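# Close all open drawers without disturbing the furniture

## Task

Push every drawer that is open fully shut, leaving the cabinets and all other objects where they were at the start. The robot must not tip over or finish leaning. A drawer counts as shut only if it stays closed by itself, without the robot holding it.

## Robot and tools

ROBOT. A Hello Robot Stretch 3 with a single arm. It has a two-wheel base (0.33 m long, 0.34 m wide), a lift that moves the arm up and down a mast, and an arm that telescopes out to the robot's RIGHT side. The base cannot slide sideways, so to move the gripper forward or back you drive the base. Turning in place pivots about the point midway between the drive wheels, which lies 0.05 m behind the front edge. With the arm pulled in and the wrist folded, the wrist pokes about 0.06 m past the right side and a spin sweeps a 0.28 m radius. An unfolded, level gripper reaches outside that circle.

FRAMES. Base frame: origin on the floor between the drive wheels, x forward, y left, z up. Odometry frame: the base frame as it was when the scene began. hand_pose is reported in the base frame for the point where closed fingertips meet; with all wrist joints at zero its x axis points up, y back along the arm toward the mast, z toward the robot's rear. The fingertip pads are round, 0.04 m wide.

TOOL execute_actions. Argument actions is a list holding one action or none (an empty list only returns state and images). An action may contain:
- base: exactly one of translate_m (metres, -1 to 1, a relative drive from the base's last reported position, forward positive) or rotate_rad (radians, -3.2 to 3.2, relative turn in place, left/counter-clockwise positive).
- joints: absolute targets keyed by name. lift_m 0 to 1.1 (arm height on mast); arm_m 0 to 0.52 (extension); wrist_yaw_rad -1.345 to 4.42 (0 along the arm, positive swings toward the front, 3.0 folds over the base); wrist_pitch_rad -1.57 to 0.451 (0 level, negative tips fingers down); wrist_roll_rad -2.911 to 2.911 (0 fingers side by side); gripper_m -0.089 to 0.179 (larger is wider; real fingertip gap is somewhat less, zero below 0.007); head_pan_rad -3.953 to 1.73 (0 forward, positive left, -1.57 looks along the arm); head_tilt_rad -1.53 to 0.419 (0 level, negative down).
- contact_limits: optional, only arm_m, a motor effort percentage 1 to 100 at which the arm motion halts (contact_stop). Smaller means gentler; too small halts immediately. It also caps the arm's holding force until the next action; values above the maximum are clipped.
Optional cameras: list from head_camera, nav_camera, wrist_camera, all; omitted, null or all gives every camera, an empty list gives none. Any unknown key, camera or out-of-range number rejects the whole call with no motion. Motions in one action start together and may finish at different times. A joint or the base left out can still be pushing toward an earlier target. If one result reports a stop, further motion calls in the same reply are skipped. No action runs longer than 15 s.

TOOL wait: seconds 0 to 10; nothing new is commanded, then state and images are returned. TOOL zoom_image: camera plus region [x0, y0, x1, y1] in pixels of that camera's most recent full image, origin top-left, at most 504 by 504. TOOL finished_scene: scene number; ends the scene irreversibly and reports success, after the last command has been held. Ending a reply with no tool call ends everything.

RESULTS. base_status and joint_status describe how each motion ended: done (for the base, wheels turned the full amount even if slipping), off_target (stopped short and may still push), contact_stop, time_out, torque_fault (the last three discard the target and hold in place, except a slack or disabled joint). Arm and lift go slack after a contact stop until commanded again; a slack lift may sink under load or keep pressing. on_its_own covers uncommanded parts; its held at value is the target, not the position. motor_effort is percent of maximum, positive toward larger joint values, bracket gives the peak; readings carry fixed and random errors. Positive wheel effort pushes forward. base_odometry counts wheel turns; heading -3.142 to 3.142, left positive. turned_by_wheels and turned_by_imu give turning since the last result. base_tilt in degrees, forward and right positive, with a few degrees of fixed bias. lidar_m: 12 distances (m) in 30-degree sectors, first straight ahead then counter-clockwise (4th left, 7th behind, 10th right), '-' for nothing; plane 0.17 m up, range 0.15 to 12 m, blind to glass and partly blocked by the mast and, with the lift low, by robot parts. wrist_depth_mm and head_depth_mm are 7x7 grids of median depth (45 to 1000 mm and 280 to 4000 mm); the head grid matches the sideways image.

SPEED AND SAFETY. The base is fast only with the arm stowed (lift_m under 0.30, arm_m under 0.03, wrist_yaw_rad above 2.54); otherwise it is slowed to 0.10 m/s and 0.63 rad/s. Fold or unfold the wrist only with lift_m 0.32 to 0.95, wrist_pitch_rad -0.4 and roll near 0; once folded, lift can go down to 0.25. With yaw below -0.4 keep pitch at -0.5 or lower. Pushing against something rigid with the gripper above roughly 0.45 m can tip the robot before the contact stop; higher contact limits and repeated pushes make this worse. Do not drive while gripping, hooking or pressing an immovable object, and avoid snagging furniture, especially reversing. If base_tilt shows a lean, back off in small steps, release the contact, and lower lift_m to about 0.2 if needed. Wrist servos can shut off for 10 s after sustained strain. Avoid drops, slams, hard hits and strong shoves. The robot keeps holding its last command between replies while the world continues.

Each tool is called after "Emit:" by a JSON object that holds its "op" and its "data", one argument or row to a line.

## Session

Emit:
{"op": "execute_actions", "data": {
  "actions": []
}}

Scene clock: 0.00 s.
base_odometry: x=+0.000 y=+0.000 heading=+0.000 (m, m, rad; odometry frame)
turned_by_wheels: +0.000 (rad since the last result)
turned_by_imu: +0.000 (rad since the last result)
base_tilt: forward=+0.8 right=-0.4 (deg)
lidar_m: 1.54 1.98 1.06 1.31 1.27 1.32 1.23 1.95 2.42 2.43 2.09 1.51
head_depth_mm: 1851 1893 1901 1891 1440 1427 1151 / 1877 2001 1995 2008 1517 1526 1197 / 1889 2134 2125 2138 1596 1611 1267 / 1904 2246 2279 2264 1696 1697 1344 / 1923 2427 2424 2420 2442 2395 1453 / 1929 2548 2572 2585 2618 2601 2117 / 1926 2342 2361 2367 2380 2374 2104
base_status: not commanded
joint_positions: lift_m=+0.601 arm_m=-0.003 wrist_yaw_rad=+2.912 wrist_pitch_rad=-0.430 wrist_roll_rad=-0.010 gripper_m=+0.037 head_pan_rad=-0.015 head_tilt_rad=-0.009
joint_status: not commanded
motor_effort: left_wheel=+0 right_wheel=+0 lift_m=+33 arm_m=+0 wrist_yaw_rad=+1 wrist_pitch_rad=+7 wrist_roll_rad=-1 gripper_m=+0 head_pan_rad=+0 head_tilt_rad=+3 (%)
hand_pose: x=+0.0295 y=+0.0747 z=+0.6110 quat_wxyz=(+0.229, +0.700, +0.072, +0.673) (m; base frame)
wrist_depth_mm: - - - - - - - / - - - - - - - / - - - - - - - / - - - - - - - / - - - - - - - / 819 815 - 855 902 852 882 / 725 717 722 735 721 759 746
pictures: head_camera (sideways: a quarter turn clockwise sets it upright), nav_camera (sideways: a quarter turn counterclockwise sets it upright), wrist_camera
Images, in order (width x height): head_camera 896x504, nav_camera 672x504, wrist_camera 644x364.

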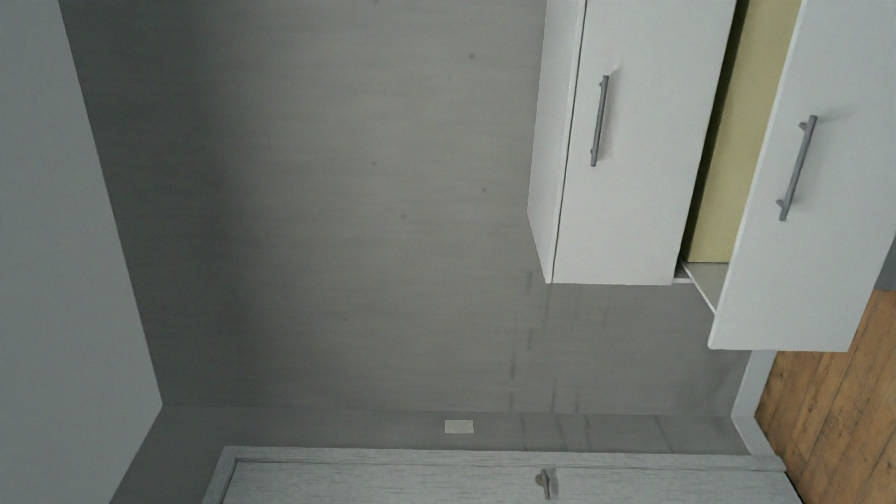

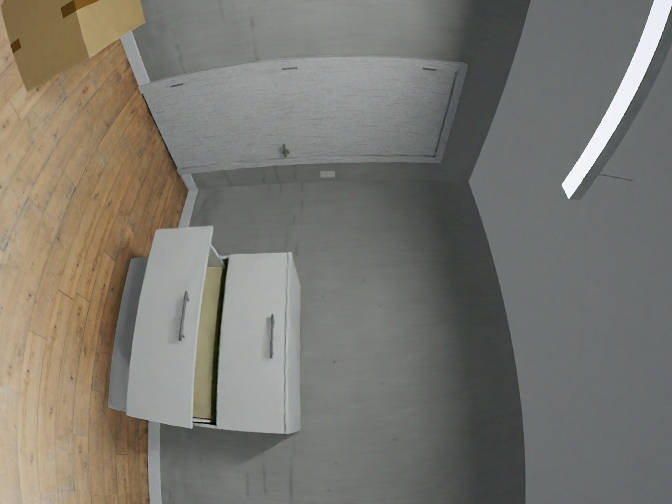

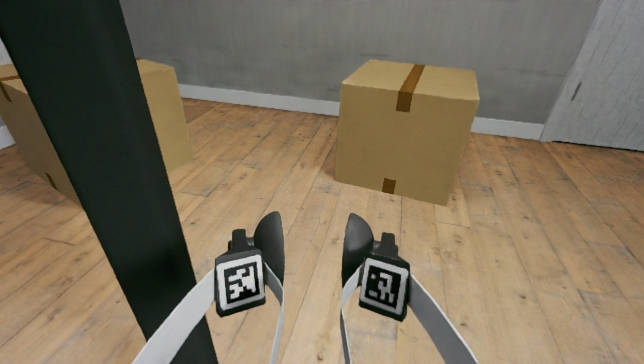

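Emit:
{"op": "execute_actions", "data": {
  "actions": [
    {"joints": {"head_pan_rad": -1.3, "head_tilt_rad": -0.5}}
  ],
  "cameras": ["head_camera", "nav_camera"]
}}

Emit:
{"op": "execute_actions", "data": {
  "actions": [
    {"joints": {"head_pan_rad": -2.7, "head_tilt_rad": -0.5}}
  ],
  "cameras": ["head_camera", "nav_camera"]
}}

Emit:
{"op": "execute_actions", "data": {
  "actions": [
    {"joints": {"head_pan_rad": -3.9, "head_tilt_rad": -0.5}}
  ],
  "cameras": ["head_camera", "nav_camera"]
}}

Scene clock: 7.30 s.
base_odometry: x=+0.000 y=+0.000 heading=+0.000 (m, m, rad; odometry frame)
turned_by_wheels: +0.000 (rad since the last result)
turned_by_imu: +0.000 (rad since the last result)
base_tilt: forward=+0.7 right=-0.4 (deg)
lidar_m: 1.54 1.98 1.06 1.31 1.27 1.32 1.23 1.96 2.42 2.43 2.10 1.51
head_depth_mm: 2733 2967 2342 2537 2017 1572 1295 / 2856 3146 2141 2505 2004 1572 1292 / 2552 2802 2949 2603 2007 1570 1291 / 2338 2540 2820 2742 2008 1572 1287 / 2133 2331 2518 2624 2012 1569 1295 / 1947 2118 2299 2416 2003 1564 1280 / 1843 1953 2109 2289 2011 1561 1290
base_status: not commanded
joint_positions: lift_m=+0.601 arm_m=-0.003 wrist_yaw_rad=+2.912 wrist_pitch_rad=-0.430 wrist_roll_rad=-0.010 gripper_m=+0.037 head_pan_rad=-1.293 head_tilt_rad=-0.493
joint_status: all done
motor_effort: left_wheel=+0(0) right_wheel=+0(0) lift_m=+33(34) arm_m=+0(0) wrist_yaw_rad=+1(0) wrist_pitch_rad=+7(7) wrist_roll_rad=+0(1) gripper_m=+0(0) head_pan_rad=-5(52) head_tilt_rad=-4(36) (%)
hand_pose: x=+0.0295 y=+0.0747 z=+0.6110 quat_wxyz=(+0.229, +0.700, +0.072, +0.673) (m; base frame)
wrist_depth_mm: - - - - - - - / - - - - - - - / - - - - - - - / - - - - - - - / - - - - - - - / 824 812 - 853 903 861 879 / 731 702 721 741 741 783 757
pictures: head_camera (sideways: a quarter turn clockwise sets it upright), nav_camera (sideways: a quarter turn counterclockwise sets it upright)
Images, in order (width x height): head_camera 896x504, nav_camera 672x504.

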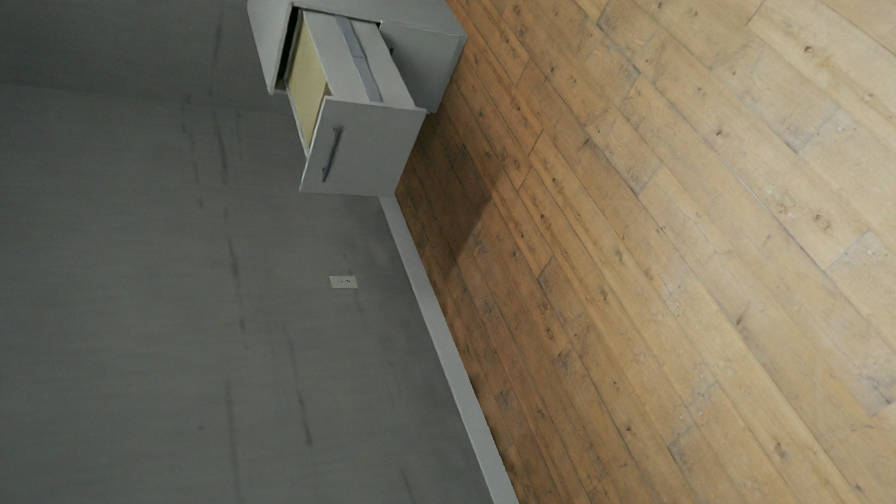

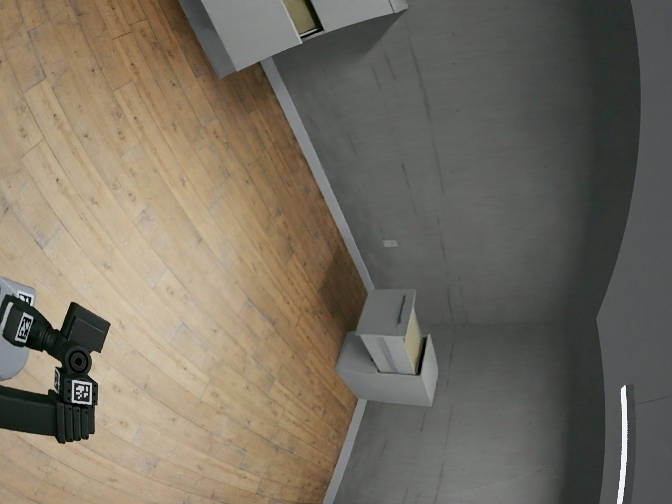

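Scene clock: 8.60 s.
base_odometry: x=+0.000 y=+0.000 heading=+0.000 (m, m, rad; odometry frame)
turned_by_wheels: +0.000 (rad since the last result)
turned_by_imu: +0.000 (rad since the last result)
base_tilt: forward=+0.6 right=-0.3 (deg)
lidar_m: 1.54 1.97 1.06 1.31 1.27 1.32 1.23 1.95 2.42 2.43 2.09 1.50
head_depth_mm: 1910 2020 2146 2299 1864 1579 1290 / 2119 2264 2424 2535 2002 1575 1290 / 2403 2551 2806 2500 2004 1560 1291 / 2752 2948 3146 2762 2004 1565 1286 / 2802 2895 3283 2777 1991 1568 1290 / 2629 2759 3081 2751 2003 1577 1289 / 2449 2615 2913 2766 2000 1567 1286
base_status: not commanded
joint_positions: lift_m=+0.601 arm_m=-0.003 wrist_yaw_rad=+2.912 wrist_pitch_rad=-0.430 wrist_roll_rad=-0.010 gripper_m=+0.037 head_pan_rad=-2.693 head_tilt_rad=-0.494
joint_status: all done
motor_effort: left_wheel=+0(0) right_wheel=+1(0) lift_m=+34(33) arm_m=+0(0) wrist_yaw_rad=+0(0) wrist_pitch_rad=+7(7) wrist_roll_rad=-1(1) gripper_m=+0(0) head_pan_rad=-5(51) head_tilt_rad=-5(6) (%)
hand_pose: x=+0.0295 y=+0.0747 z=+0.6110 quat_wxyz=(+0.229, +0.700, +0.072, +0.673) (m; base frame)
wrist_depth_mm: - - - - - - - / - - - - - - - / - - - - - - - / - - - - - - - / - - - - - - - / 822 811 - 872 886 885 893 / 721 724 725 730 735 749 751
pictures: head_camera (sideways: a quarter turn clockwise sets it upright), nav_camera (sideways: a quarter turn counterclockwise sets it upright)
Images, in order (width x height): head_camera 896x504, nav_camera 672x504.

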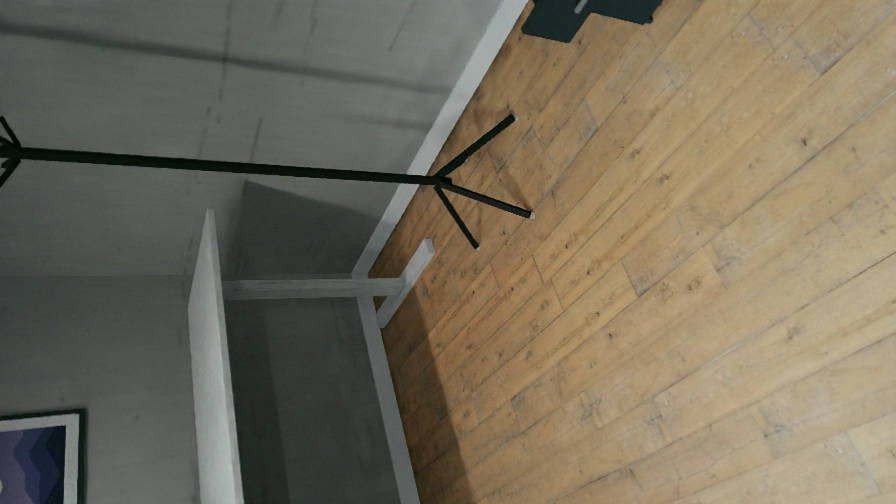

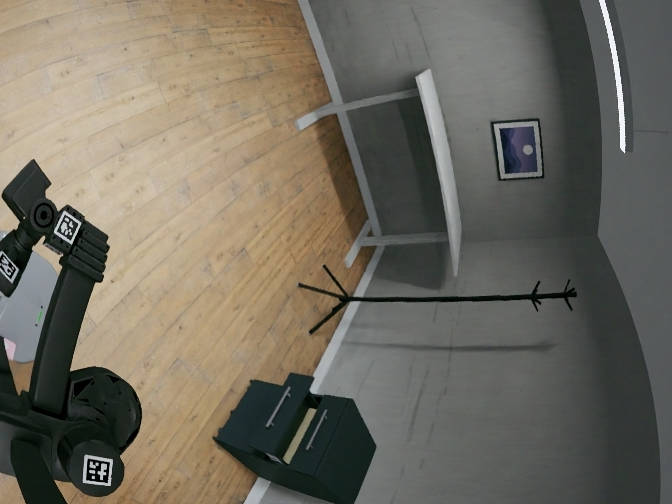

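Scene clock: 9.80 s.
base_odometry: x=+0.000 y=+0.000 heading=+0.000 (m, m, rad; odometry frame)
turned_by_wheels: +0.000 (rad since the last result)
turned_by_imu: +0.000 (rad since the last result)
base_tilt: forward=+0.8 right=-0.4 (deg)
lidar_m: 1.54 1.97 1.06 1.31 1.27 1.32 1.23 1.95 2.42 2.43 2.09 1.51
head_depth_mm: - - - - - - - / 1612 1740 1916 2130 - - - / 1577 1714 1896 2107 2023 1561 1298 / 1542 1662 1837 2060 1984 1566 1294 / 1500 1631 1791 1978 1992 1575 1290 / 1481 1591 1757 1930 2004 1568 1288 / 1442 1564 1705 1857 1805 1519 1287
base_status: not commanded
joint_positions: lift_m=+0.601 arm_m=-0.003 wrist_yaw_rad=+2.912 wrist_pitch_rad=-0.430 wrist_roll_rad=-0.010 gripper_m=+0.037 head_pan_rad=-3.893 head_tilt_rad=-0.494
joint_status: all done
motor_effort: left_wheel=+0(0) right_wheel=+0(0) lift_m=+34(33) arm_m=+0(1) wrist_yaw_rad=+0(0) wrist_pitch_rad=+7(7) wrist_roll_rad=-1(0) gripper_m=+0(0) head_pan_rad=-5(50) head_tilt_rad=-4(3) (%)
hand_pose: x=+0.0295 y=+0.0747 z=+0.6110 quat_wxyz=(+0.229, +0.700, +0.072, +0.673) (m; base frame)
wrist_depth_mm: - - - - - - - / - - - - - - - / - - - - - - - / - - - - - - - / - - - - - - - / 839 813 - 858 914 886 887 / 718 712 747 739 750 747 765
pictures: head_camera (sideways: a quarter turn clockwise sets it upright), nav_camera (sideways: a quarter turn counterclockwise sets it upright)
Images, in order (width x height): head_camera 896x504, nav_camera 672x504.

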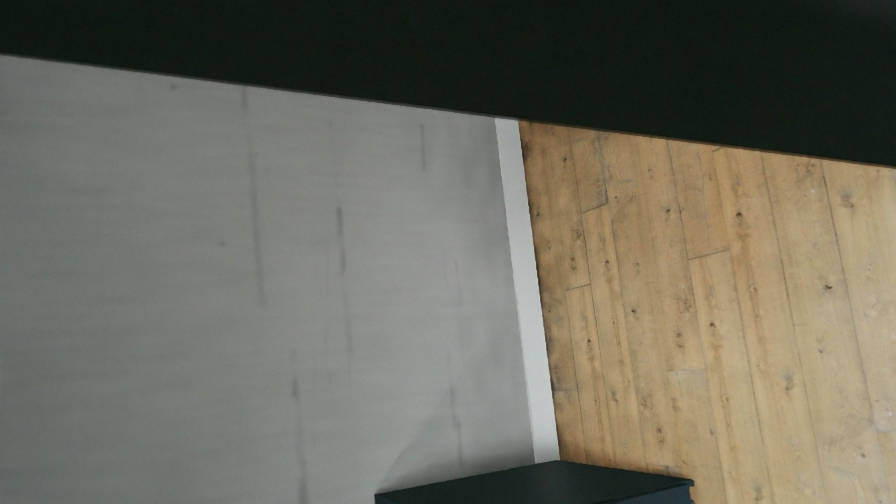

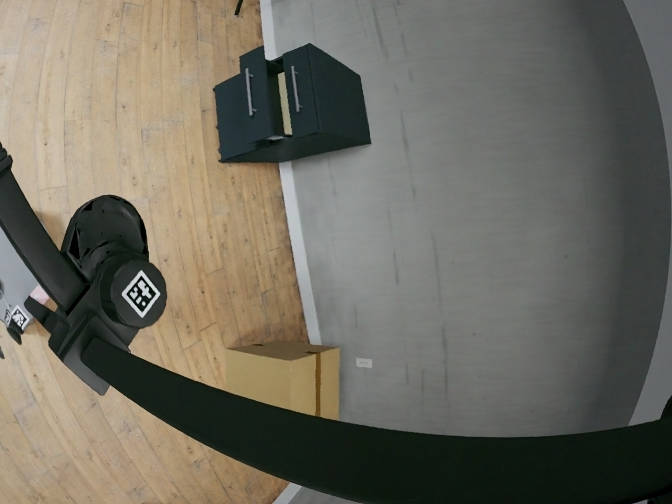

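Emit:
{"op": "execute_actions", "data": {
  "actions": [
    {"joints": {"head_pan_rad": -3.33, "head_tilt_rad": -0.65}}
  ],
  "cameras": ["head_camera", "nav_camera"]
}}

Scene clock: 13.73 s.
base_odometry: x=+0.000 y=+0.000 heading=+0.000 (m, m, rad; odometry frame)
turned_by_wheels: +0.000 (rad since the last result)
turned_by_imu: +0.000 (rad since the last result)
base_tilt: forward=+0.9 right=-0.4 (deg)
lidar_m: 1.54 1.97 1.06 1.31 1.27 1.32 1.22 1.95 2.41 2.43 2.10 1.51
head_depth_mm: 1449 1600 1782 2004 1700 1402 1218 / 1492 1656 1860 2028 1718 1406 1266 / 1537 1724 1618 1799 1722 1402 - / 1613 1796 1482 1463 1688 1407 - / 1656 1857 1495 1628 1709 1410 1191 / 1714 1934 2194 2093 1702 1394 1193 / 1783 2035 2339 2164 1705 1402 1195
base_status: not commanded
joint_positions: lift_m=+0.601 arm_m=-0.003 wrist_yaw_rad=+2.912 wrist_pitch_rad=-0.430 wrist_roll_rad=-0.010 gripper_m=+0.037 head_pan_rad=-3.337 head_tilt_rad=-0.642
joint_status: all done
motor_effort: left_wheel=+0(0) right_wheel=+0(0) lift_m=+33(33) arm_m=+0(1) wrist_yaw_rad=+0(0) wrist_pitch_rad=+7(7) wrist_roll_rad=+0(1) gripper_m=+0(0) head_pan_rad=+4(46) head_tilt_rad=-6(25) (%)
hand_pose: x=+0.0295 y=+0.0747 z=+0.6110 quat_wxyz=(+0.229, +0.700, +0.072, +0.673) (m; base frame)
wrist_depth_mm: - - - - - - - / - - - - - - - / - - - - - - - / - - - - - - - / - - - - - - - / 829 821 - 857 885 867 909 / 714 700 714 740 747 749 763
pictures: head_camera (sideways: a quarter turn clockwise sets it upright), nav_camera (sideways: a quarter turn counterclockwise sets it upright)
Images, in order (width x height): head_camera 896x504, nav_camera 672x504.

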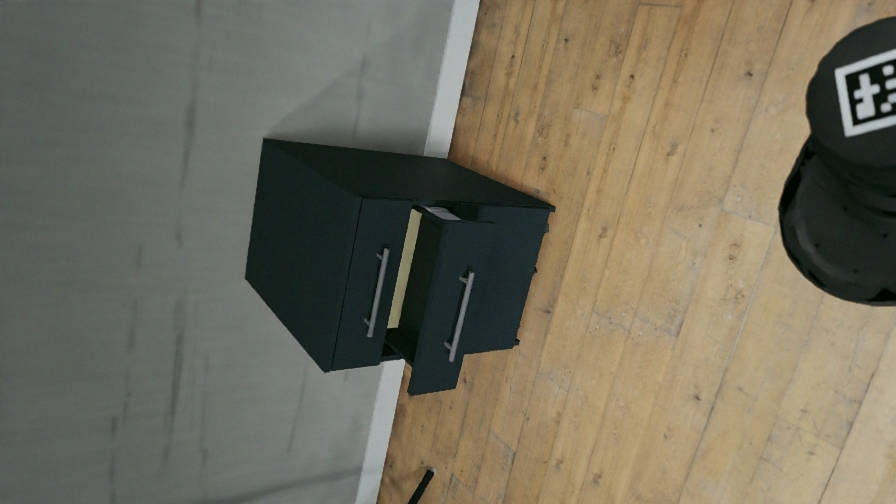

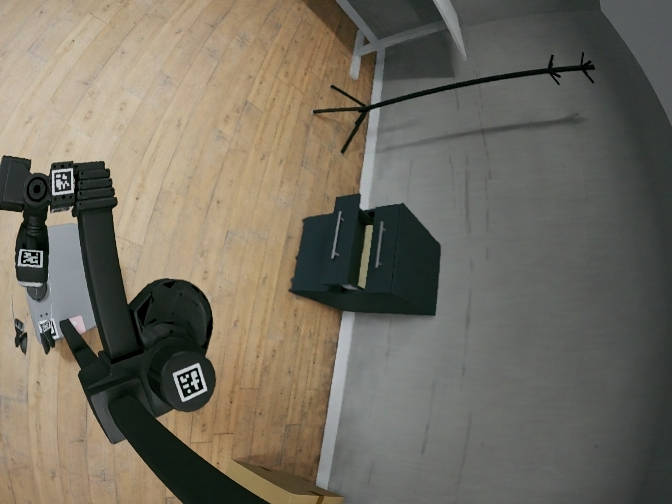

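Emit:
{"op": "execute_actions", "data": {
  "actions": [
    {"base": {"rotate_rad": 0.136}, "joints": {"lift_m": 0.285, "gripper_m": 0.0, "head_pan_rad": -0.6, "head_tilt_rad": -0.65, "wrist_pitch_rad": -0.4}}
  ],
  "cameras": ["head_camera", "nav_camera"]
}}

Scene clock: 90.10 s.
base_odometry: x=+0.000 y=+0.000 heading=+0.136 (m, m, rad; odometry frame)
turned_by_wheels: +0.136 (rad since the last result)
turned_by_imu: +0.137 (rad since the last result)
base_tilt: forward=+0.8 right=-0.4 (deg)
lidar_m: 1.60 1.06 1.06 1.24 1.21 1.23 1.28 1.95 2.42 2.43 2.03 1.51
head_depth_mm: 1649 1853 2097 2164 1699 1401 1193 / 1673 1857 2091 2148 1701 1408 1190 / 1679 1873 2130 2171 1692 1405 1194 / 1638 1413 1519 1479 1718 1409 1194 / 1642 1412 1512 1499 1712 1399 1191 / 1664 1418 1520 1510 1694 1407 1192 / 1674 1439 1529 1523 1702 1396 1186
base_status: done
joint_positions: lift_m=+0.286 arm_m=-0.003 wrist_yaw_rad=+2.912 wrist_pitch_rad=-0.420 wrist_roll_rad=-0.010 gripper_m=+0.000 head_pan_rad=-0.607 head_tilt_rad=-0.642
joint_status: all done
motor_effort: left_wheel=-3(5) right_wheel=+3(5) lift_m=+12(31) arm_m=-1(1) wrist_yaw_rad=+0(0) wrist_pitch_rad=+9(9) wrist_roll_rad=+0(0) gripper_m=-2(92) head_pan_rad=+4(50) head_tilt_rad=-4(4) (%)
hand_pose: x=+0.0298 y=+0.0760 z=+0.2981 quat_wxyz=(+0.226, +0.700, +0.069, +0.674) (m; base frame)
wrist_depth_mm: - - - - 953 844 - / - - - - - 919 - / 949 - - - - 966 - / 715 - 758 748 778 791 812 / 574 - 589 647 608 622 622 / 483 472 502 - 506 500 516 / 424 - - 427 429 437 444
pictures: head_camera (sideways: a quarter turn clockwise sets it upright), nav_camera (sideways: a quarter turn counterclockwise sets it upright)
Images, in order (width x height): head_camera 896x504, nav_camera 672x504.

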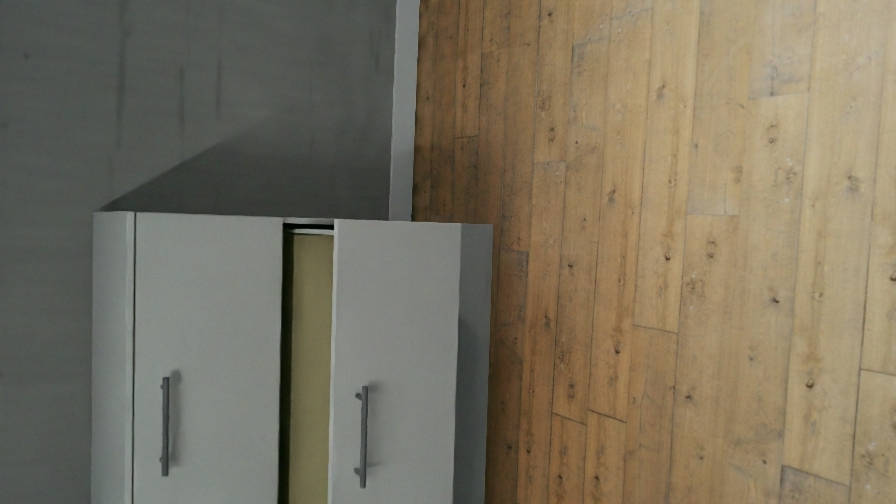

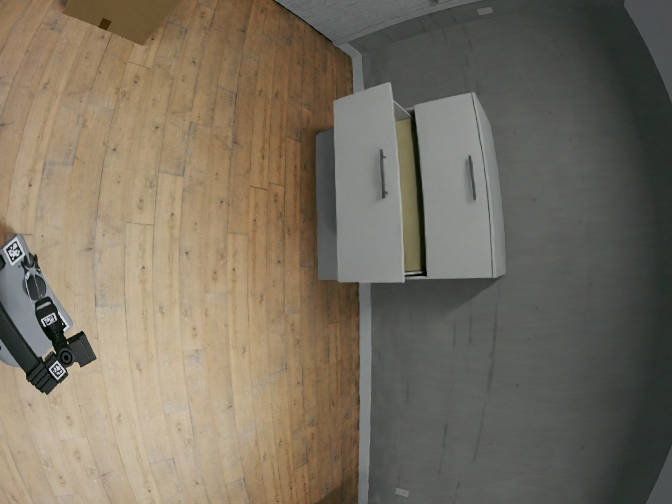

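Emit:
{"op": "execute_actions", "data": {
  "actions": [
    {"base": {"translate_m": 0.846}, "joints": {"head_pan_rad": -1.57, "head_tilt_rad": -0.9}}
  ],
  "cameras": []
}}

Emit:
{"op": "execute_actions", "data": {
  "actions": [
    {"base": {"rotate_rad": 0.894}, "joints": {"lift_m": 0.298}}
  ],
  "cameras": ["head_camera", "nav_camera"]
}}

Scene clock: 106.17 s.
base_odometry: x=+0.838 y=+0.114 heading=+0.136 (m, m, rad; odometry frame)
turned_by_wheels: +0.000 (rad since the last result)
turned_by_imu: -0.002 (rad since the last result)
base_tilt: forward=+0.7 right=-0.4 (deg)
lidar_m: 0.86 1.39 1.01 0.68 0.92 1.67 2.04 3.05 2.70 1.70 0.82 0.81
head_depth_mm: 2921 2458 1968 1659 1419 1245 1108 / 2512 2449 1964 1661 1418 1251 1125 / 2152 2376 1976 1651 1425 1248 1144 / 1869 2173 1986 1663 1420 1252 1148 / 1650 1897 1982 1122 1426 1245 1113 / 1483 1671 1805 895 1372 1254 1111 / 1345 1485 1087 824 896 1246 1117
base_status: done
joint_positions: lift_m=+0.286 arm_m=-0.003 wrist_yaw_rad=+2.912 wrist_pitch_rad=-0.419 wrist_roll_rad=-0.010 gripper_m=+0.000 head_pan_rad=-1.563 head_tilt_rad=-0.889
joint_status: all done
motor_effort: left_wheel=-3(9) right_wheel=+2(10) lift_m=+12(12) arm_m=+0(1) wrist_yaw_rad=+0(0) wrist_pitch_rad=+9(9) wrist_roll_rad=+0(0) gripper_m=-3(2) head_pan_rad=-4(52) head_tilt_rad=-7(29) (%)
hand_pose: x=+0.0298 y=+0.0760 z=+0.2982 quat_wxyz=(+0.225, +0.700, +0.068, +0.674) (m; base frame)
wrist_depth_mm: - 685 649 915 - - - / - 760 713 - - - - / 926 838 777 932 - - - / 703 - 735 751 766 767 808 / 569 - 590 646 604 612 619 / 478 474 509 - 508 511 513 / 427 - - 426 424 433 435
pictures: none
No camera images: the call's "cameras" was empty. Leave "cameras" out to get every camera's image.

Scene clock: 107.97 s.
base_odometry: x=+0.838 y=+0.114 heading=+1.030 (m, m, rad; odometry frame)
turned_by_wheels: +0.894 (rad since the last result)
turned_by_imu: +0.898 (rad since the last result)
base_tilt: forward=+0.7 right=-0.4 (deg)
lidar_m: 1.37 0.68 0.75 1.64 2.51 2.78 2.71 2.00 0.86 0.81 0.83 1.45
head_depth_mm: 722 823 1076 856 1341 1245 1103 / 721 824 1074 851 1341 1249 1124 / 713 820 1074 815 1339 1241 1144 / 709 820 1065 812 1341 1253 1143 / 711 817 1063 870 1341 1250 1108 / 712 816 1058 868 1344 1250 1111 / 710 813 1037 866 1339 1251 1111
base_status: done
joint_positions: lift_m=+0.297 arm_m=-0.003 wrist_yaw_rad=+2.912 wrist_pitch_rad=-0.419 wrist_roll_rad=-0.010 gripper_m=+0.000 head_pan_rad=-1.563 head_tilt_rad=-0.889
joint_status: all done
motor_effort: left_wheel=-3(11) right_wheel=+3(9) lift_m=+53(55) arm_m=-1(0) wrist_yaw_rad=+0(1) wrist_pitch_rad=+9(9) wrist_roll_rad=-1(0) gripper_m=-2(2) head_pan_rad=-4(5) head_tilt_rad=-6(6) (%)
hand_pose: x=+0.0298 y=+0.0760 z=+0.3095 quat_wxyz=(+0.225, +0.700, +0.068, +0.674) (m; base frame)
wrist_depth_mm: - - - - - 606 531 / - - - - - 606 581 / 959 - - - 932 639 652 / 726 - 755 782 790 699 715 / 591 - 612 658 625 629 648 / 495 496 522 - 524 528 523 / 442 - - 437 441 444 447
pictures: head_camera (sideways: a quarter turn clockwise sets it upright), nav_camera (sideways: a quarter turn counterclockwise sets it upright)
Images, in order (width x height): head_camera 896x504, nav_camera 672x504.

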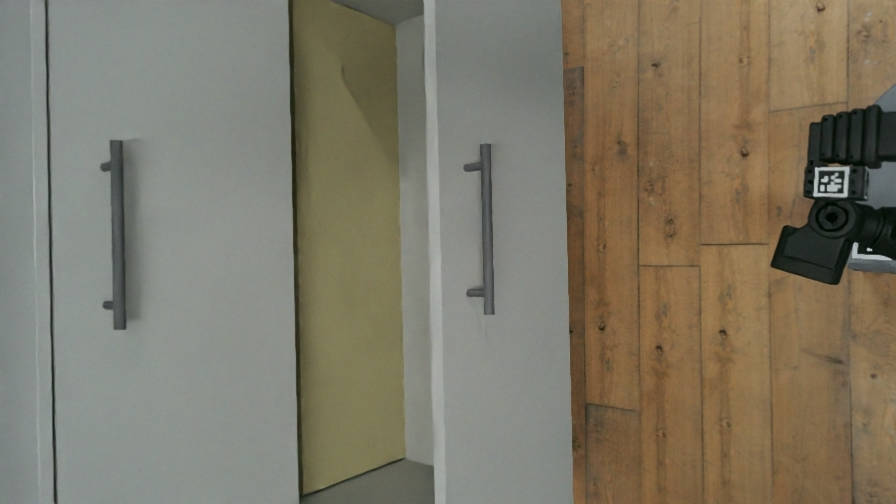

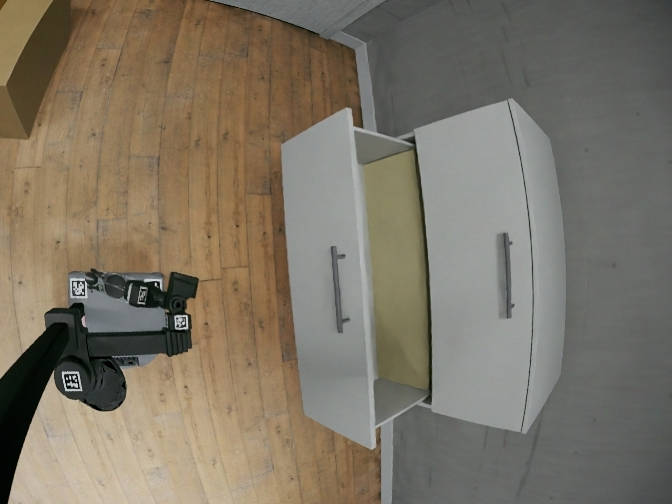

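Emit:
{"op": "execute_actions", "data": {
  "actions": [
    {"base": {"rotate_rad": 0.035}, "joints": {"lift_m": 0.33, "wrist_yaw_rad": 0.0}}
  ],
  "cameras": []
}}

Emit:
{"op": "execute_actions", "data": {
  "actions": [
    {"joints": {"wrist_pitch_rad": 0.0, "arm_m": 0.04}}
  ]
}}

Scene clock: 125.43 s.
base_odometry: x=+0.838 y=+0.114 heading=+1.064 (m, m, rad; odometry frame)
turned_by_wheels: +0.035 (rad since the last result)
turned_by_imu: +0.035 (rad since the last result)
base_tilt: forward=+0.5 right=-0.4 (deg)
lidar_m: 1.38 0.68 0.77 1.64 2.54 2.78 2.70 1.92 0.85 0.81 0.83 1.44
head_depth_mm: 714 817 1065 872 1339 1239 1104 / 714 817 1061 842 1338 1244 1126 / 710 820 1069 815 1344 1244 - / 712 821 1067 813 1337 1245 1122 / 718 819 1072 848 1342 1248 1116 / 719 823 1073 847 1342 1247 1109 / 720 821 1022 851 1343 1251 1115
base_status: done
joint_positions: lift_m=+0.329 arm_m=-0.003 wrist_yaw_rad=+0.002 wrist_pitch_rad=-0.419 wrist_roll_rad=-0.010 gripper_m=+0.000 head_pan_rad=-1.563 head_tilt_rad=-0.889
joint_status: all done
motor_effort: left_wheel=-3(9) right_wheel=+4(9) lift_m=+52(51) arm_m=-1(1) wrist_yaw_rad=-1(2) wrist_pitch_rad=+9(9) wrist_roll_rad=-1(1) gripper_m=-2(2) head_pan_rad=-4(5) head_tilt_rad=-6(6) (%)
hand_pose: x=-0.0211 y=-0.3666 z=+0.3416 quat_wxyz=(+0.695, +0.149, -0.688, -0.146) (m; base frame)
wrist_depth_mm: 237 240 245 248 252 257 262 / 257 261 264 270 275 281 285 / 918 568 568 601 610 623 - / 758 621 622 650 663 786 886 / 643 642 648 703 674 684 691 / 527 533 546 - 568 567 573 / 451 466 469 475 477 481 494
pictures: none
No camera images: the call's "cameras" was empty. Leave "cameras" out to get every camera's image.

Scene clock: 126.83 s.
base_odometry: x=+0.838 y=+0.114 heading=+1.064 (m, m, rad; odometry frame)
turned_by_wheels: +0.000 (rad since the last result)
turned_by_imu: +0.000 (rad since the last result)
base_tilt: forward=+0.6 right=-0.3 (deg)
lidar_m: 1.37 0.68 0.77 1.64 2.54 2.78 2.71 1.92 0.85 0.81 0.83 1.44
head_depth_mm: 715 815 1060 871 1335 1242 1105 / 714 815 1064 841 1344 1248 1126 / 709 819 1065 811 1335 1270 - / 711 819 1069 810 1341 1266 1128 / 717 822 1072 848 1345 1245 1112 / 719 822 1071 850 1341 1249 1109 / 719 825 1019 846 1345 1249 1113
base_status: not commanded
joint_positions: lift_m=+0.329 arm_m=+0.040 wrist_yaw_rad=+0.001 wrist_pitch_rad=-0.023 wrist_roll_rad=-0.010 gripper_m=+0.000 head_pan_rad=-1.563 head_tilt_rad=-0.889
joint_status: all done
motor_effort: left_wheel=-3(3) right_wheel=+3(3) lift_m=+52(52) arm_m=+5(5) wrist_yaw_rad=-1(1) wrist_pitch_rad=+11(13) wrist_roll_rad=+0(1) gripper_m=-2(2) head_pan_rad=-4(4) head_tilt_rad=-6(6) (%)
hand_pose: x=-0.0211 y=-0.4402 z=+0.4377 quat_wxyz=(+0.711, +0.009, -0.703, -0.008) (m; base frame)
wrist_depth_mm: 212 216 220 224 227 235 240 / 218 221 225 230 236 239 245 / 223 227 232 237 242 248 253 / 228 232 236 243 249 253 260 / 237 239 244 246 256 260 269 / 244 246 249 - 264 272 276 / 534 546 558 568 586 599 777
pictures: head_camera (sideways: a quarter turn clockwise sets it upright), nav_camera (sideways: a quarter turn counterclockwise sets it upright), wrist_camera
Images, in order (width x height): head_camera 896x504, nav_camera 672x504, wrist_camera 644x364.

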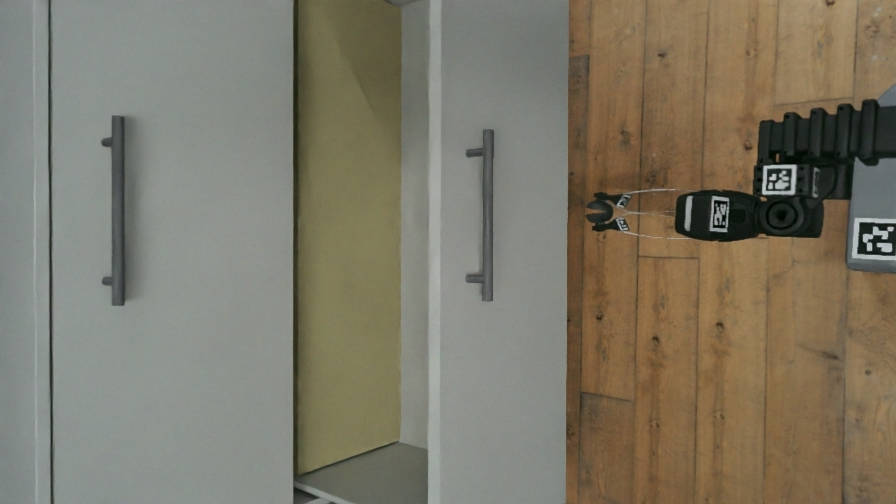

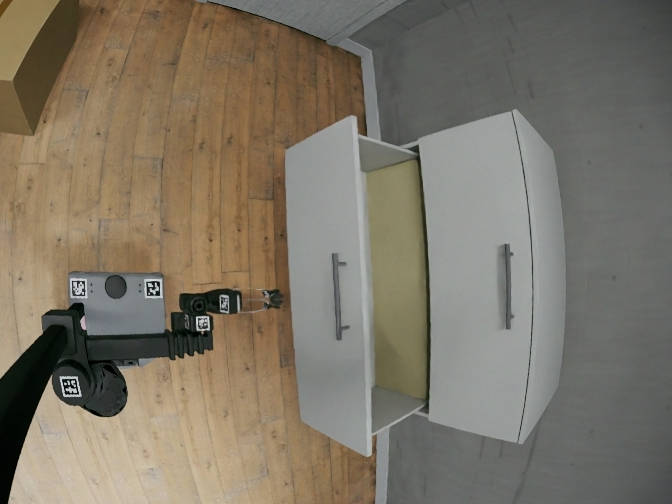

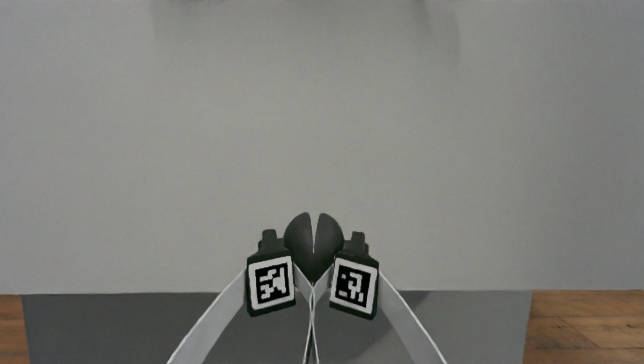

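Emit:
{"op": "execute_actions", "data": {
  "actions": [
    {"joints": {"arm_m": 0.36}, "contact_limits": {"arm_m": 30}}
  ]
}}

Scene clock: 137.73 s.
base_odometry: x=+0.838 y=+0.114 heading=+1.065 (m, m, rad; odometry frame)
turned_by_wheels: +0.000 (rad since the last result)
turned_by_imu: -0.003 (rad since the last result)
base_tilt: forward=+0.9 right=-0.2 (deg)
lidar_m: 1.38 0.68 0.78 1.64 2.54 2.77 2.70 1.92 0.85 0.81 0.83 1.44
head_depth_mm: 714 817 948 1240 1419 1244 1102 / 712 821 944 1232 1417 1243 1113 / 711 822 948 1144 1365 1247 1131 / 709 821 948 1220 1426 1241 1129 / 715 822 950 1241 1424 1241 1107 / 718 821 949 1247 1426 1248 1107 / 718 822 955 1546 1429 1250 1115
base_status: not commanded
joint_positions: lift_m=+0.329 arm_m=+0.359 wrist_yaw_rad=+0.004 wrist_pitch_rad=-0.023 wrist_roll_rad=-0.010 gripper_m=+0.000 head_pan_rad=-1.564 head_tilt_rad=-0.891
joint_status: all done
motor_effort: left_wheel=-1(7) right_wheel=+0(9) lift_m=+51(52) arm_m=+8(34) wrist_yaw_rad=-2(5) wrist_pitch_rad=+11(14) wrist_roll_rad=-1(1) gripper_m=-2(4) head_pan_rad=-4(5) head_tilt_rad=-6(6) (%)
contact_limits: arm_m 30 (drawing in: default 32, maximum 51; extending or still: default 42, maximum 69)
hand_pose: x=-0.0204 y=-0.7601 z=+0.4380 quat_wxyz=(+0.711, +0.010, -0.703, -0.007) (m; base frame)
wrist_depth_mm: 152 155 158 160 164 167 171 / 157 158 161 165 169 172 175 / 160 163 166 169 173 177 180 / 164 167 170 174 178 182 186 / 168 171 175 178 183 186 192 / 173 176 179 - 190 194 199 / 178 181 186 191 197 201 206
pictures: head_camera (sideways: a quarter turn clockwise sets it upright), nav_camera (sideways: a quarter turn counterclockwise sets it upright), wrist_camera
Images, in order (width x height): head_camera 896x504, nav_camera 672x504, wrist_camera 644x364.

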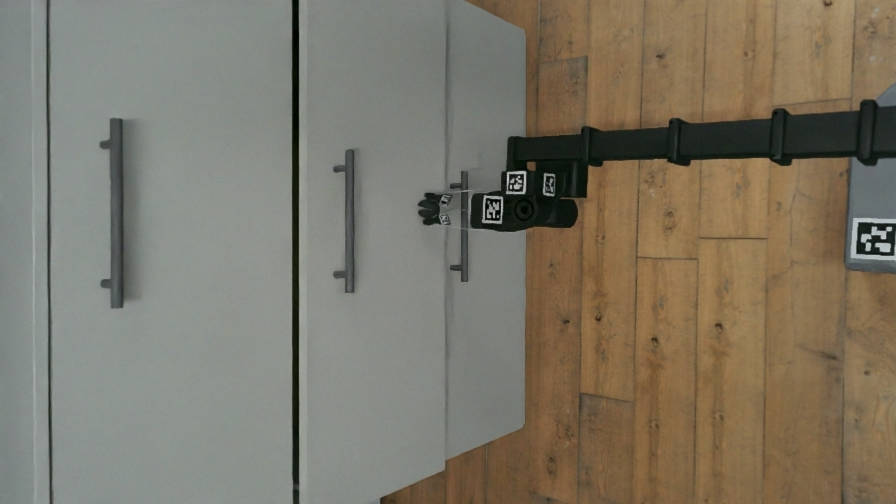

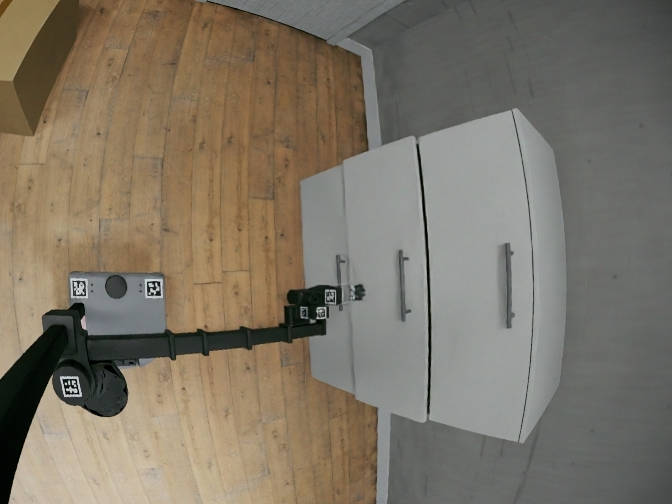

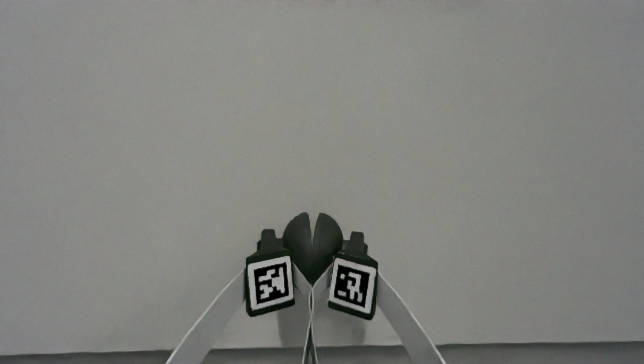

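Emit:
{"op": "execute_actions", "data": {
  "actions": [
    {"joints": {"arm_m": 0.40}, "contact_limits": {"arm_m": 28}}
  ]
}}

Scene clock: 143.83 s.
base_odometry: x=+0.838 y=+0.114 heading=+1.064 (m, m, rad; odometry frame)
turned_by_wheels: +0.000 (rad since the last result)
turned_by_imu: +0.000 (rad since the last result)
base_tilt: forward=+0.9 right=-0.2 (deg)
lidar_m: 1.38 0.68 0.77 1.65 2.53 2.78 2.70 1.92 0.86 0.81 0.83 1.43
head_depth_mm: 714 819 982 1231 1416 1240 1108 / 716 818 984 1237 1420 1245 1118 / 712 822 965 1191 1356 1241 1136 / 709 822 967 1218 1414 1242 1131 / 715 819 986 1239 1423 1242 1112 / 717 824 989 1239 1424 1252 1108 / 718 826 991 1551 1430 1247 1109
base_status: not commanded
joint_positions: lift_m=+0.329 arm_m=+0.390 wrist_yaw_rad=+0.001 wrist_pitch_rad=-0.024 wrist_roll_rad=-0.010 gripper_m=+0.000 head_pan_rad=-1.564 head_tilt_rad=-0.891
joint_status: arm_m contact_stop (moved +0.031 of +0.041)
on_its_own: arm_m is slack since a contact_stop, until your next command for it (your +0.400 is given up)
motor_effort: left_wheel=-2(4) right_wheel=+2(4) lift_m=+51(51) arm_m=+0(32) wrist_yaw_rad=-1(4) wrist_pitch_rad=+11(13) wrist_roll_rad=-1(1) gripper_m=-3(4) head_pan_rad=-4(4) head_tilt_rad=-6(6) (%)
contact_limits: arm_m 28 (drawing in: default 32, maximum 51; extending or still: default 42, maximum 69)
hand_pose: x=-0.0212 y=-0.7909 z=+0.4378 quat_wxyz=(+0.711, +0.009, -0.703, -0.008) (m; base frame)
wrist_depth_mm: 151 154 157 160 163 167 172 / 155 158 162 164 169 172 175 / 159 162 165 170 172 176 181 / 163 166 170 174 178 182 187 / 169 170 175 177 183 188 192 / 172 176 178 - 189 194 198 / 177 181 187 190 194 201 205
pictures: head_camera (sideways: a quarter turn clockwise sets it upright), nav_camera (sideways: a quarter turn counterclockwise sets it upright), wrist_camera
Images, in order (width x height): head_camera 896x504, nav_camera 672x504, wrist_camera 644x364.

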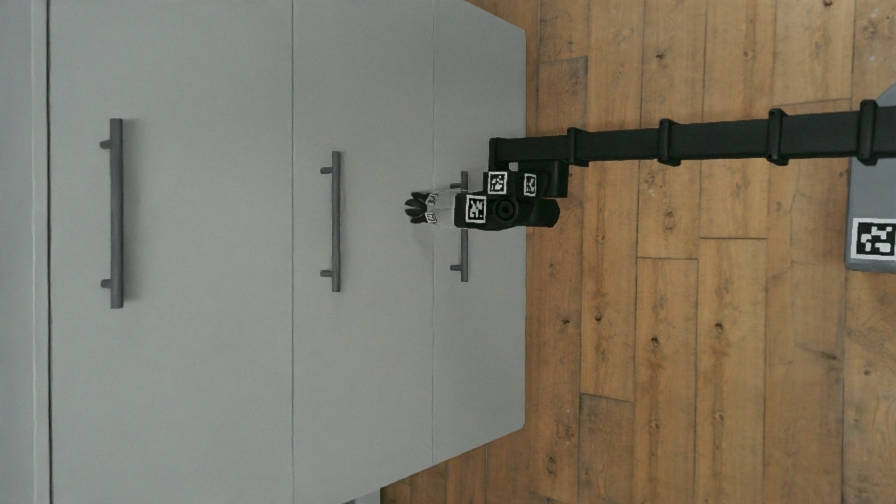

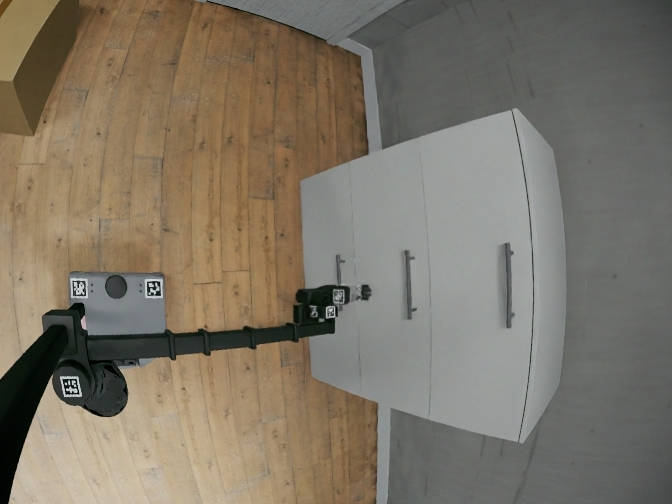

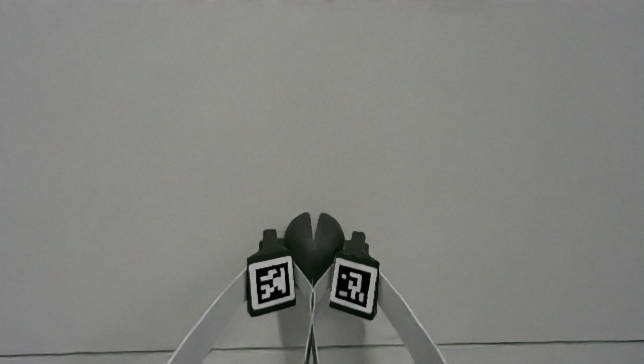

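Emit:
{"op": "zoom_image", "data": {
  "camera": "head_camera",
  "region": [260, 380, 540, 504]
}}

Emit:
{"op": "zoom_image", "data": {
  "camera": "nav_camera",
  "region": [290, 330, 570, 460]
}}

Region (260, 380, 540, 504) of head_camera's 896x504 image, scaled by 1.800, with more detail than that image has; it fills the top 223 rows of this view, and the rest is white.

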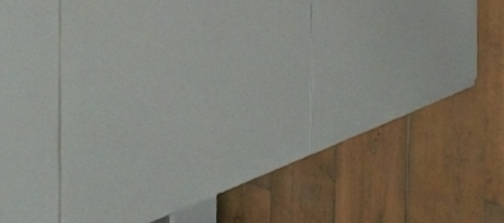

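Region (290, 330, 570, 460) of nav_camera's 672x504 image, scaled by 1.800, with more detail than that image has; it fills the top 234 rows of this view, and the rest is white.

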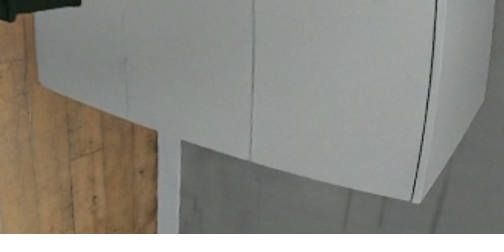

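Emit:
{"op": "execute_actions", "data": {
  "actions": [
    {"base": {"rotate_rad": 2.278}, "joints": {"arm_m": 0.0, "wrist_yaw_rad": 2.8, "wrist_pitch_rad": -0.4, "lift_m": 0.292, "head_pan_rad": -0.3, "head_tilt_rad": -0.6}}
  ],
  "cameras": ["head_camera", "nav_camera"]
}}

Scene clock: 202.40 s.
base_odometry: x=+0.838 y=+0.114 heading=-2.941 (m, m, rad; odometry frame)
turned_by_wheels: +2.278 (rad since the last result)
turned_by_imu: +2.293 (rad since the last result)
base_tilt: forward=+0.7 right=-0.3 (deg)
lidar_m: 2.04 3.02 2.70 1.64 0.82 0.81 0.88 1.38 0.92 0.68 1.00 1.69
head_depth_mm: 2002 2227 2469 2290 1763 1439 1213 / 2093 2325 2589 2290 1760 1438 1211 / 2164 2397 2666 2281 1768 1444 1217 / 2275 2449 2238 2287 1767 1446 1211 / 2377 2562 2216 2273 1757 1433 1213 / 2493 2801 3043 2274 1757 1439 1210 / 2644 2994 3138 2280 1776 1424 1215
base_status: done
joint_positions: lift_m=+0.293 arm_m=+0.000 wrist_yaw_rad=+2.799 wrist_pitch_rad=-0.412 wrist_roll_rad=-0.010 gripper_m=+0.000 head_pan_rad=-0.307 head_tilt_rad=-0.606
joint_status: all done
motor_effort: left_wheel=-2(8) right_wheel=+3(12) lift_m=+12(50) arm_m=-5(7) wrist_yaw_rad=+1(7) wrist_pitch_rad=+6(9) wrist_roll_rad=-1(1) gripper_m=-2(3) head_pan_rad=+4(51) head_tilt_rad=+4(33) (%)
hand_pose: x=+0.0544 y=+0.0667 z=+0.3069 quat_wxyz=(+0.261, +0.703, +0.026, +0.661) (m; base frame)
wrist_depth_mm: - - - - - - - / - - - - - - - / - - - - - - - / - 750 777 784 800 807 830 / - 601 600 651 625 630 657 / 479 500 512 - 512 517 522 / 428 - - 437 441 440 445
pictures: head_camera (sideways: a quarter turn clockwise sets it upright), nav_camera (sideways: a quarter turn counterclockwise sets it upright)
Images, in order (width x height): head_camera 896x504, nav_camera 672x504.

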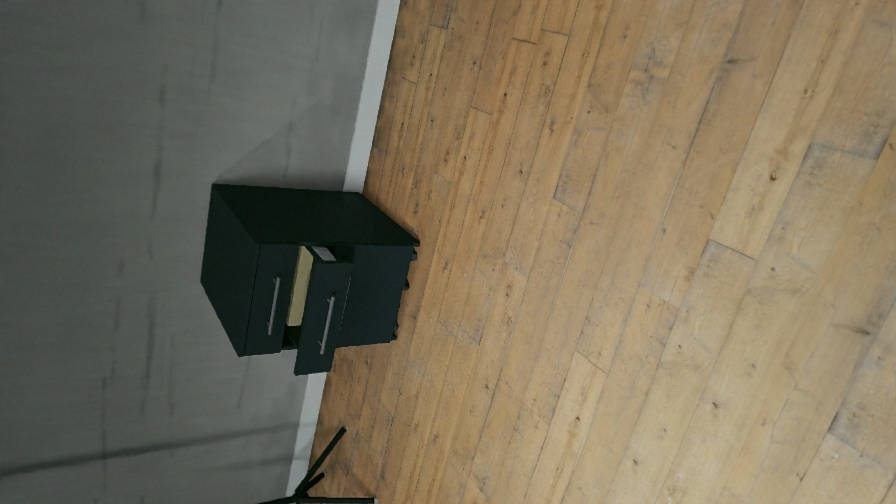

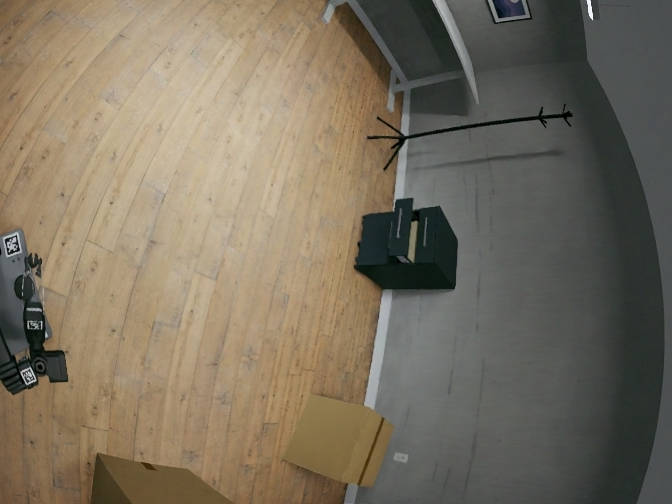

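Emit:
{"op": "execute_actions", "data": {
  "actions": [
    {"base": {"translate_m": 1.0}, "joints": {"head_pan_rad": -0.45, "head_tilt_rad": -0.75}}
  ],
  "cameras": ["head_camera"]
}}

Scene clock: 211.47 s.
base_odometry: x=-0.142 y=-0.085 heading=-2.941 (m, m, rad; odometry frame)
turned_by_wheels: +0.000 (rad since the last result)
turned_by_imu: -0.003 (rad since the last result)
base_tilt: forward=+0.6 right=-0.4 (deg)
lidar_m: 1.19 2.66 2.29 2.37 2.11 1.62 1.74 1.20 1.20 1.18 1.39 1.10
head_depth_mm: 1372 1549 1767 1913 1564 1325 1149 / 1409 1580 1826 1910 1563 1330 1146 / 1451 1574 1366 1732 1574 1320 1148 / 1487 1606 1296 1411 1564 1320 1149 / 1528 1689 1322 1466 1566 1326 1149 / 1578 1822 2083 1795 1571 1324 1152 / 1628 1863 2181 1916 1569 1328 1154
base_status: done
joint_positions: lift_m=+0.293 arm_m=+0.000 wrist_yaw_rad=+2.799 wrist_pitch_rad=-0.413 wrist_roll_rad=-0.010 gripper_m=+0.000 head_pan_rad=-0.443 head_tilt_rad=-0.741
joint_status: all done
motor_effort: left_wheel=-2(7) right_wheel=+2(9) lift_m=+12(12) arm_m=-5(6) wrist_yaw_rad=+1(1) wrist_pitch_rad=+6(6) wrist_roll_rad=-1(0) gripper_m=-2(2) head_pan_rad=-4(23) head_tilt_rad=-5(23) (%)
hand_pose: x=+0.0544 y=+0.0666 z=+0.3066 quat_wxyz=(+0.261, +0.703, +0.026, +0.661) (m; base frame)
wrist_depth_mm: - - - - - - - / - - - - - - - / - - - - - - - / - 752 770 778 780 801 833 / - 600 607 660 617 632 640 / 477 496 512 - 514 523 524 / 419 - - 436 440 442 450
pictures: head_camera (sideways: a quarter turn clockwise sets it upright)
Images, in order (width x height): head_camera 896x504.

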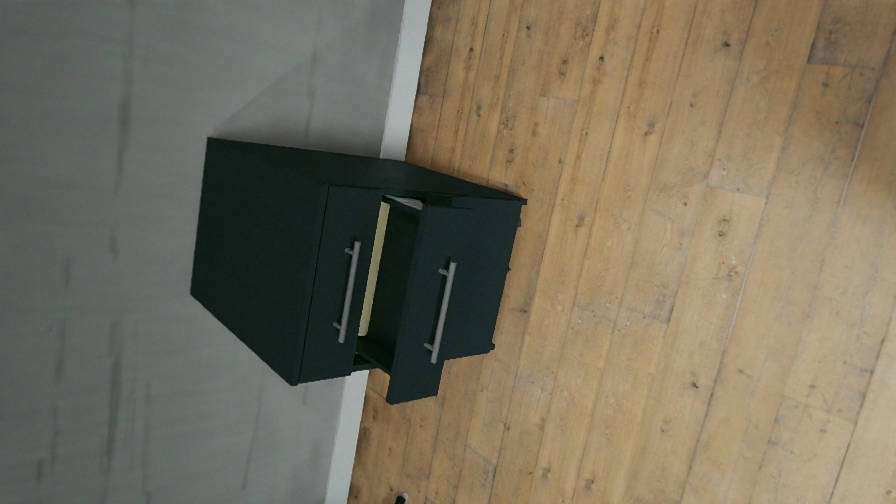

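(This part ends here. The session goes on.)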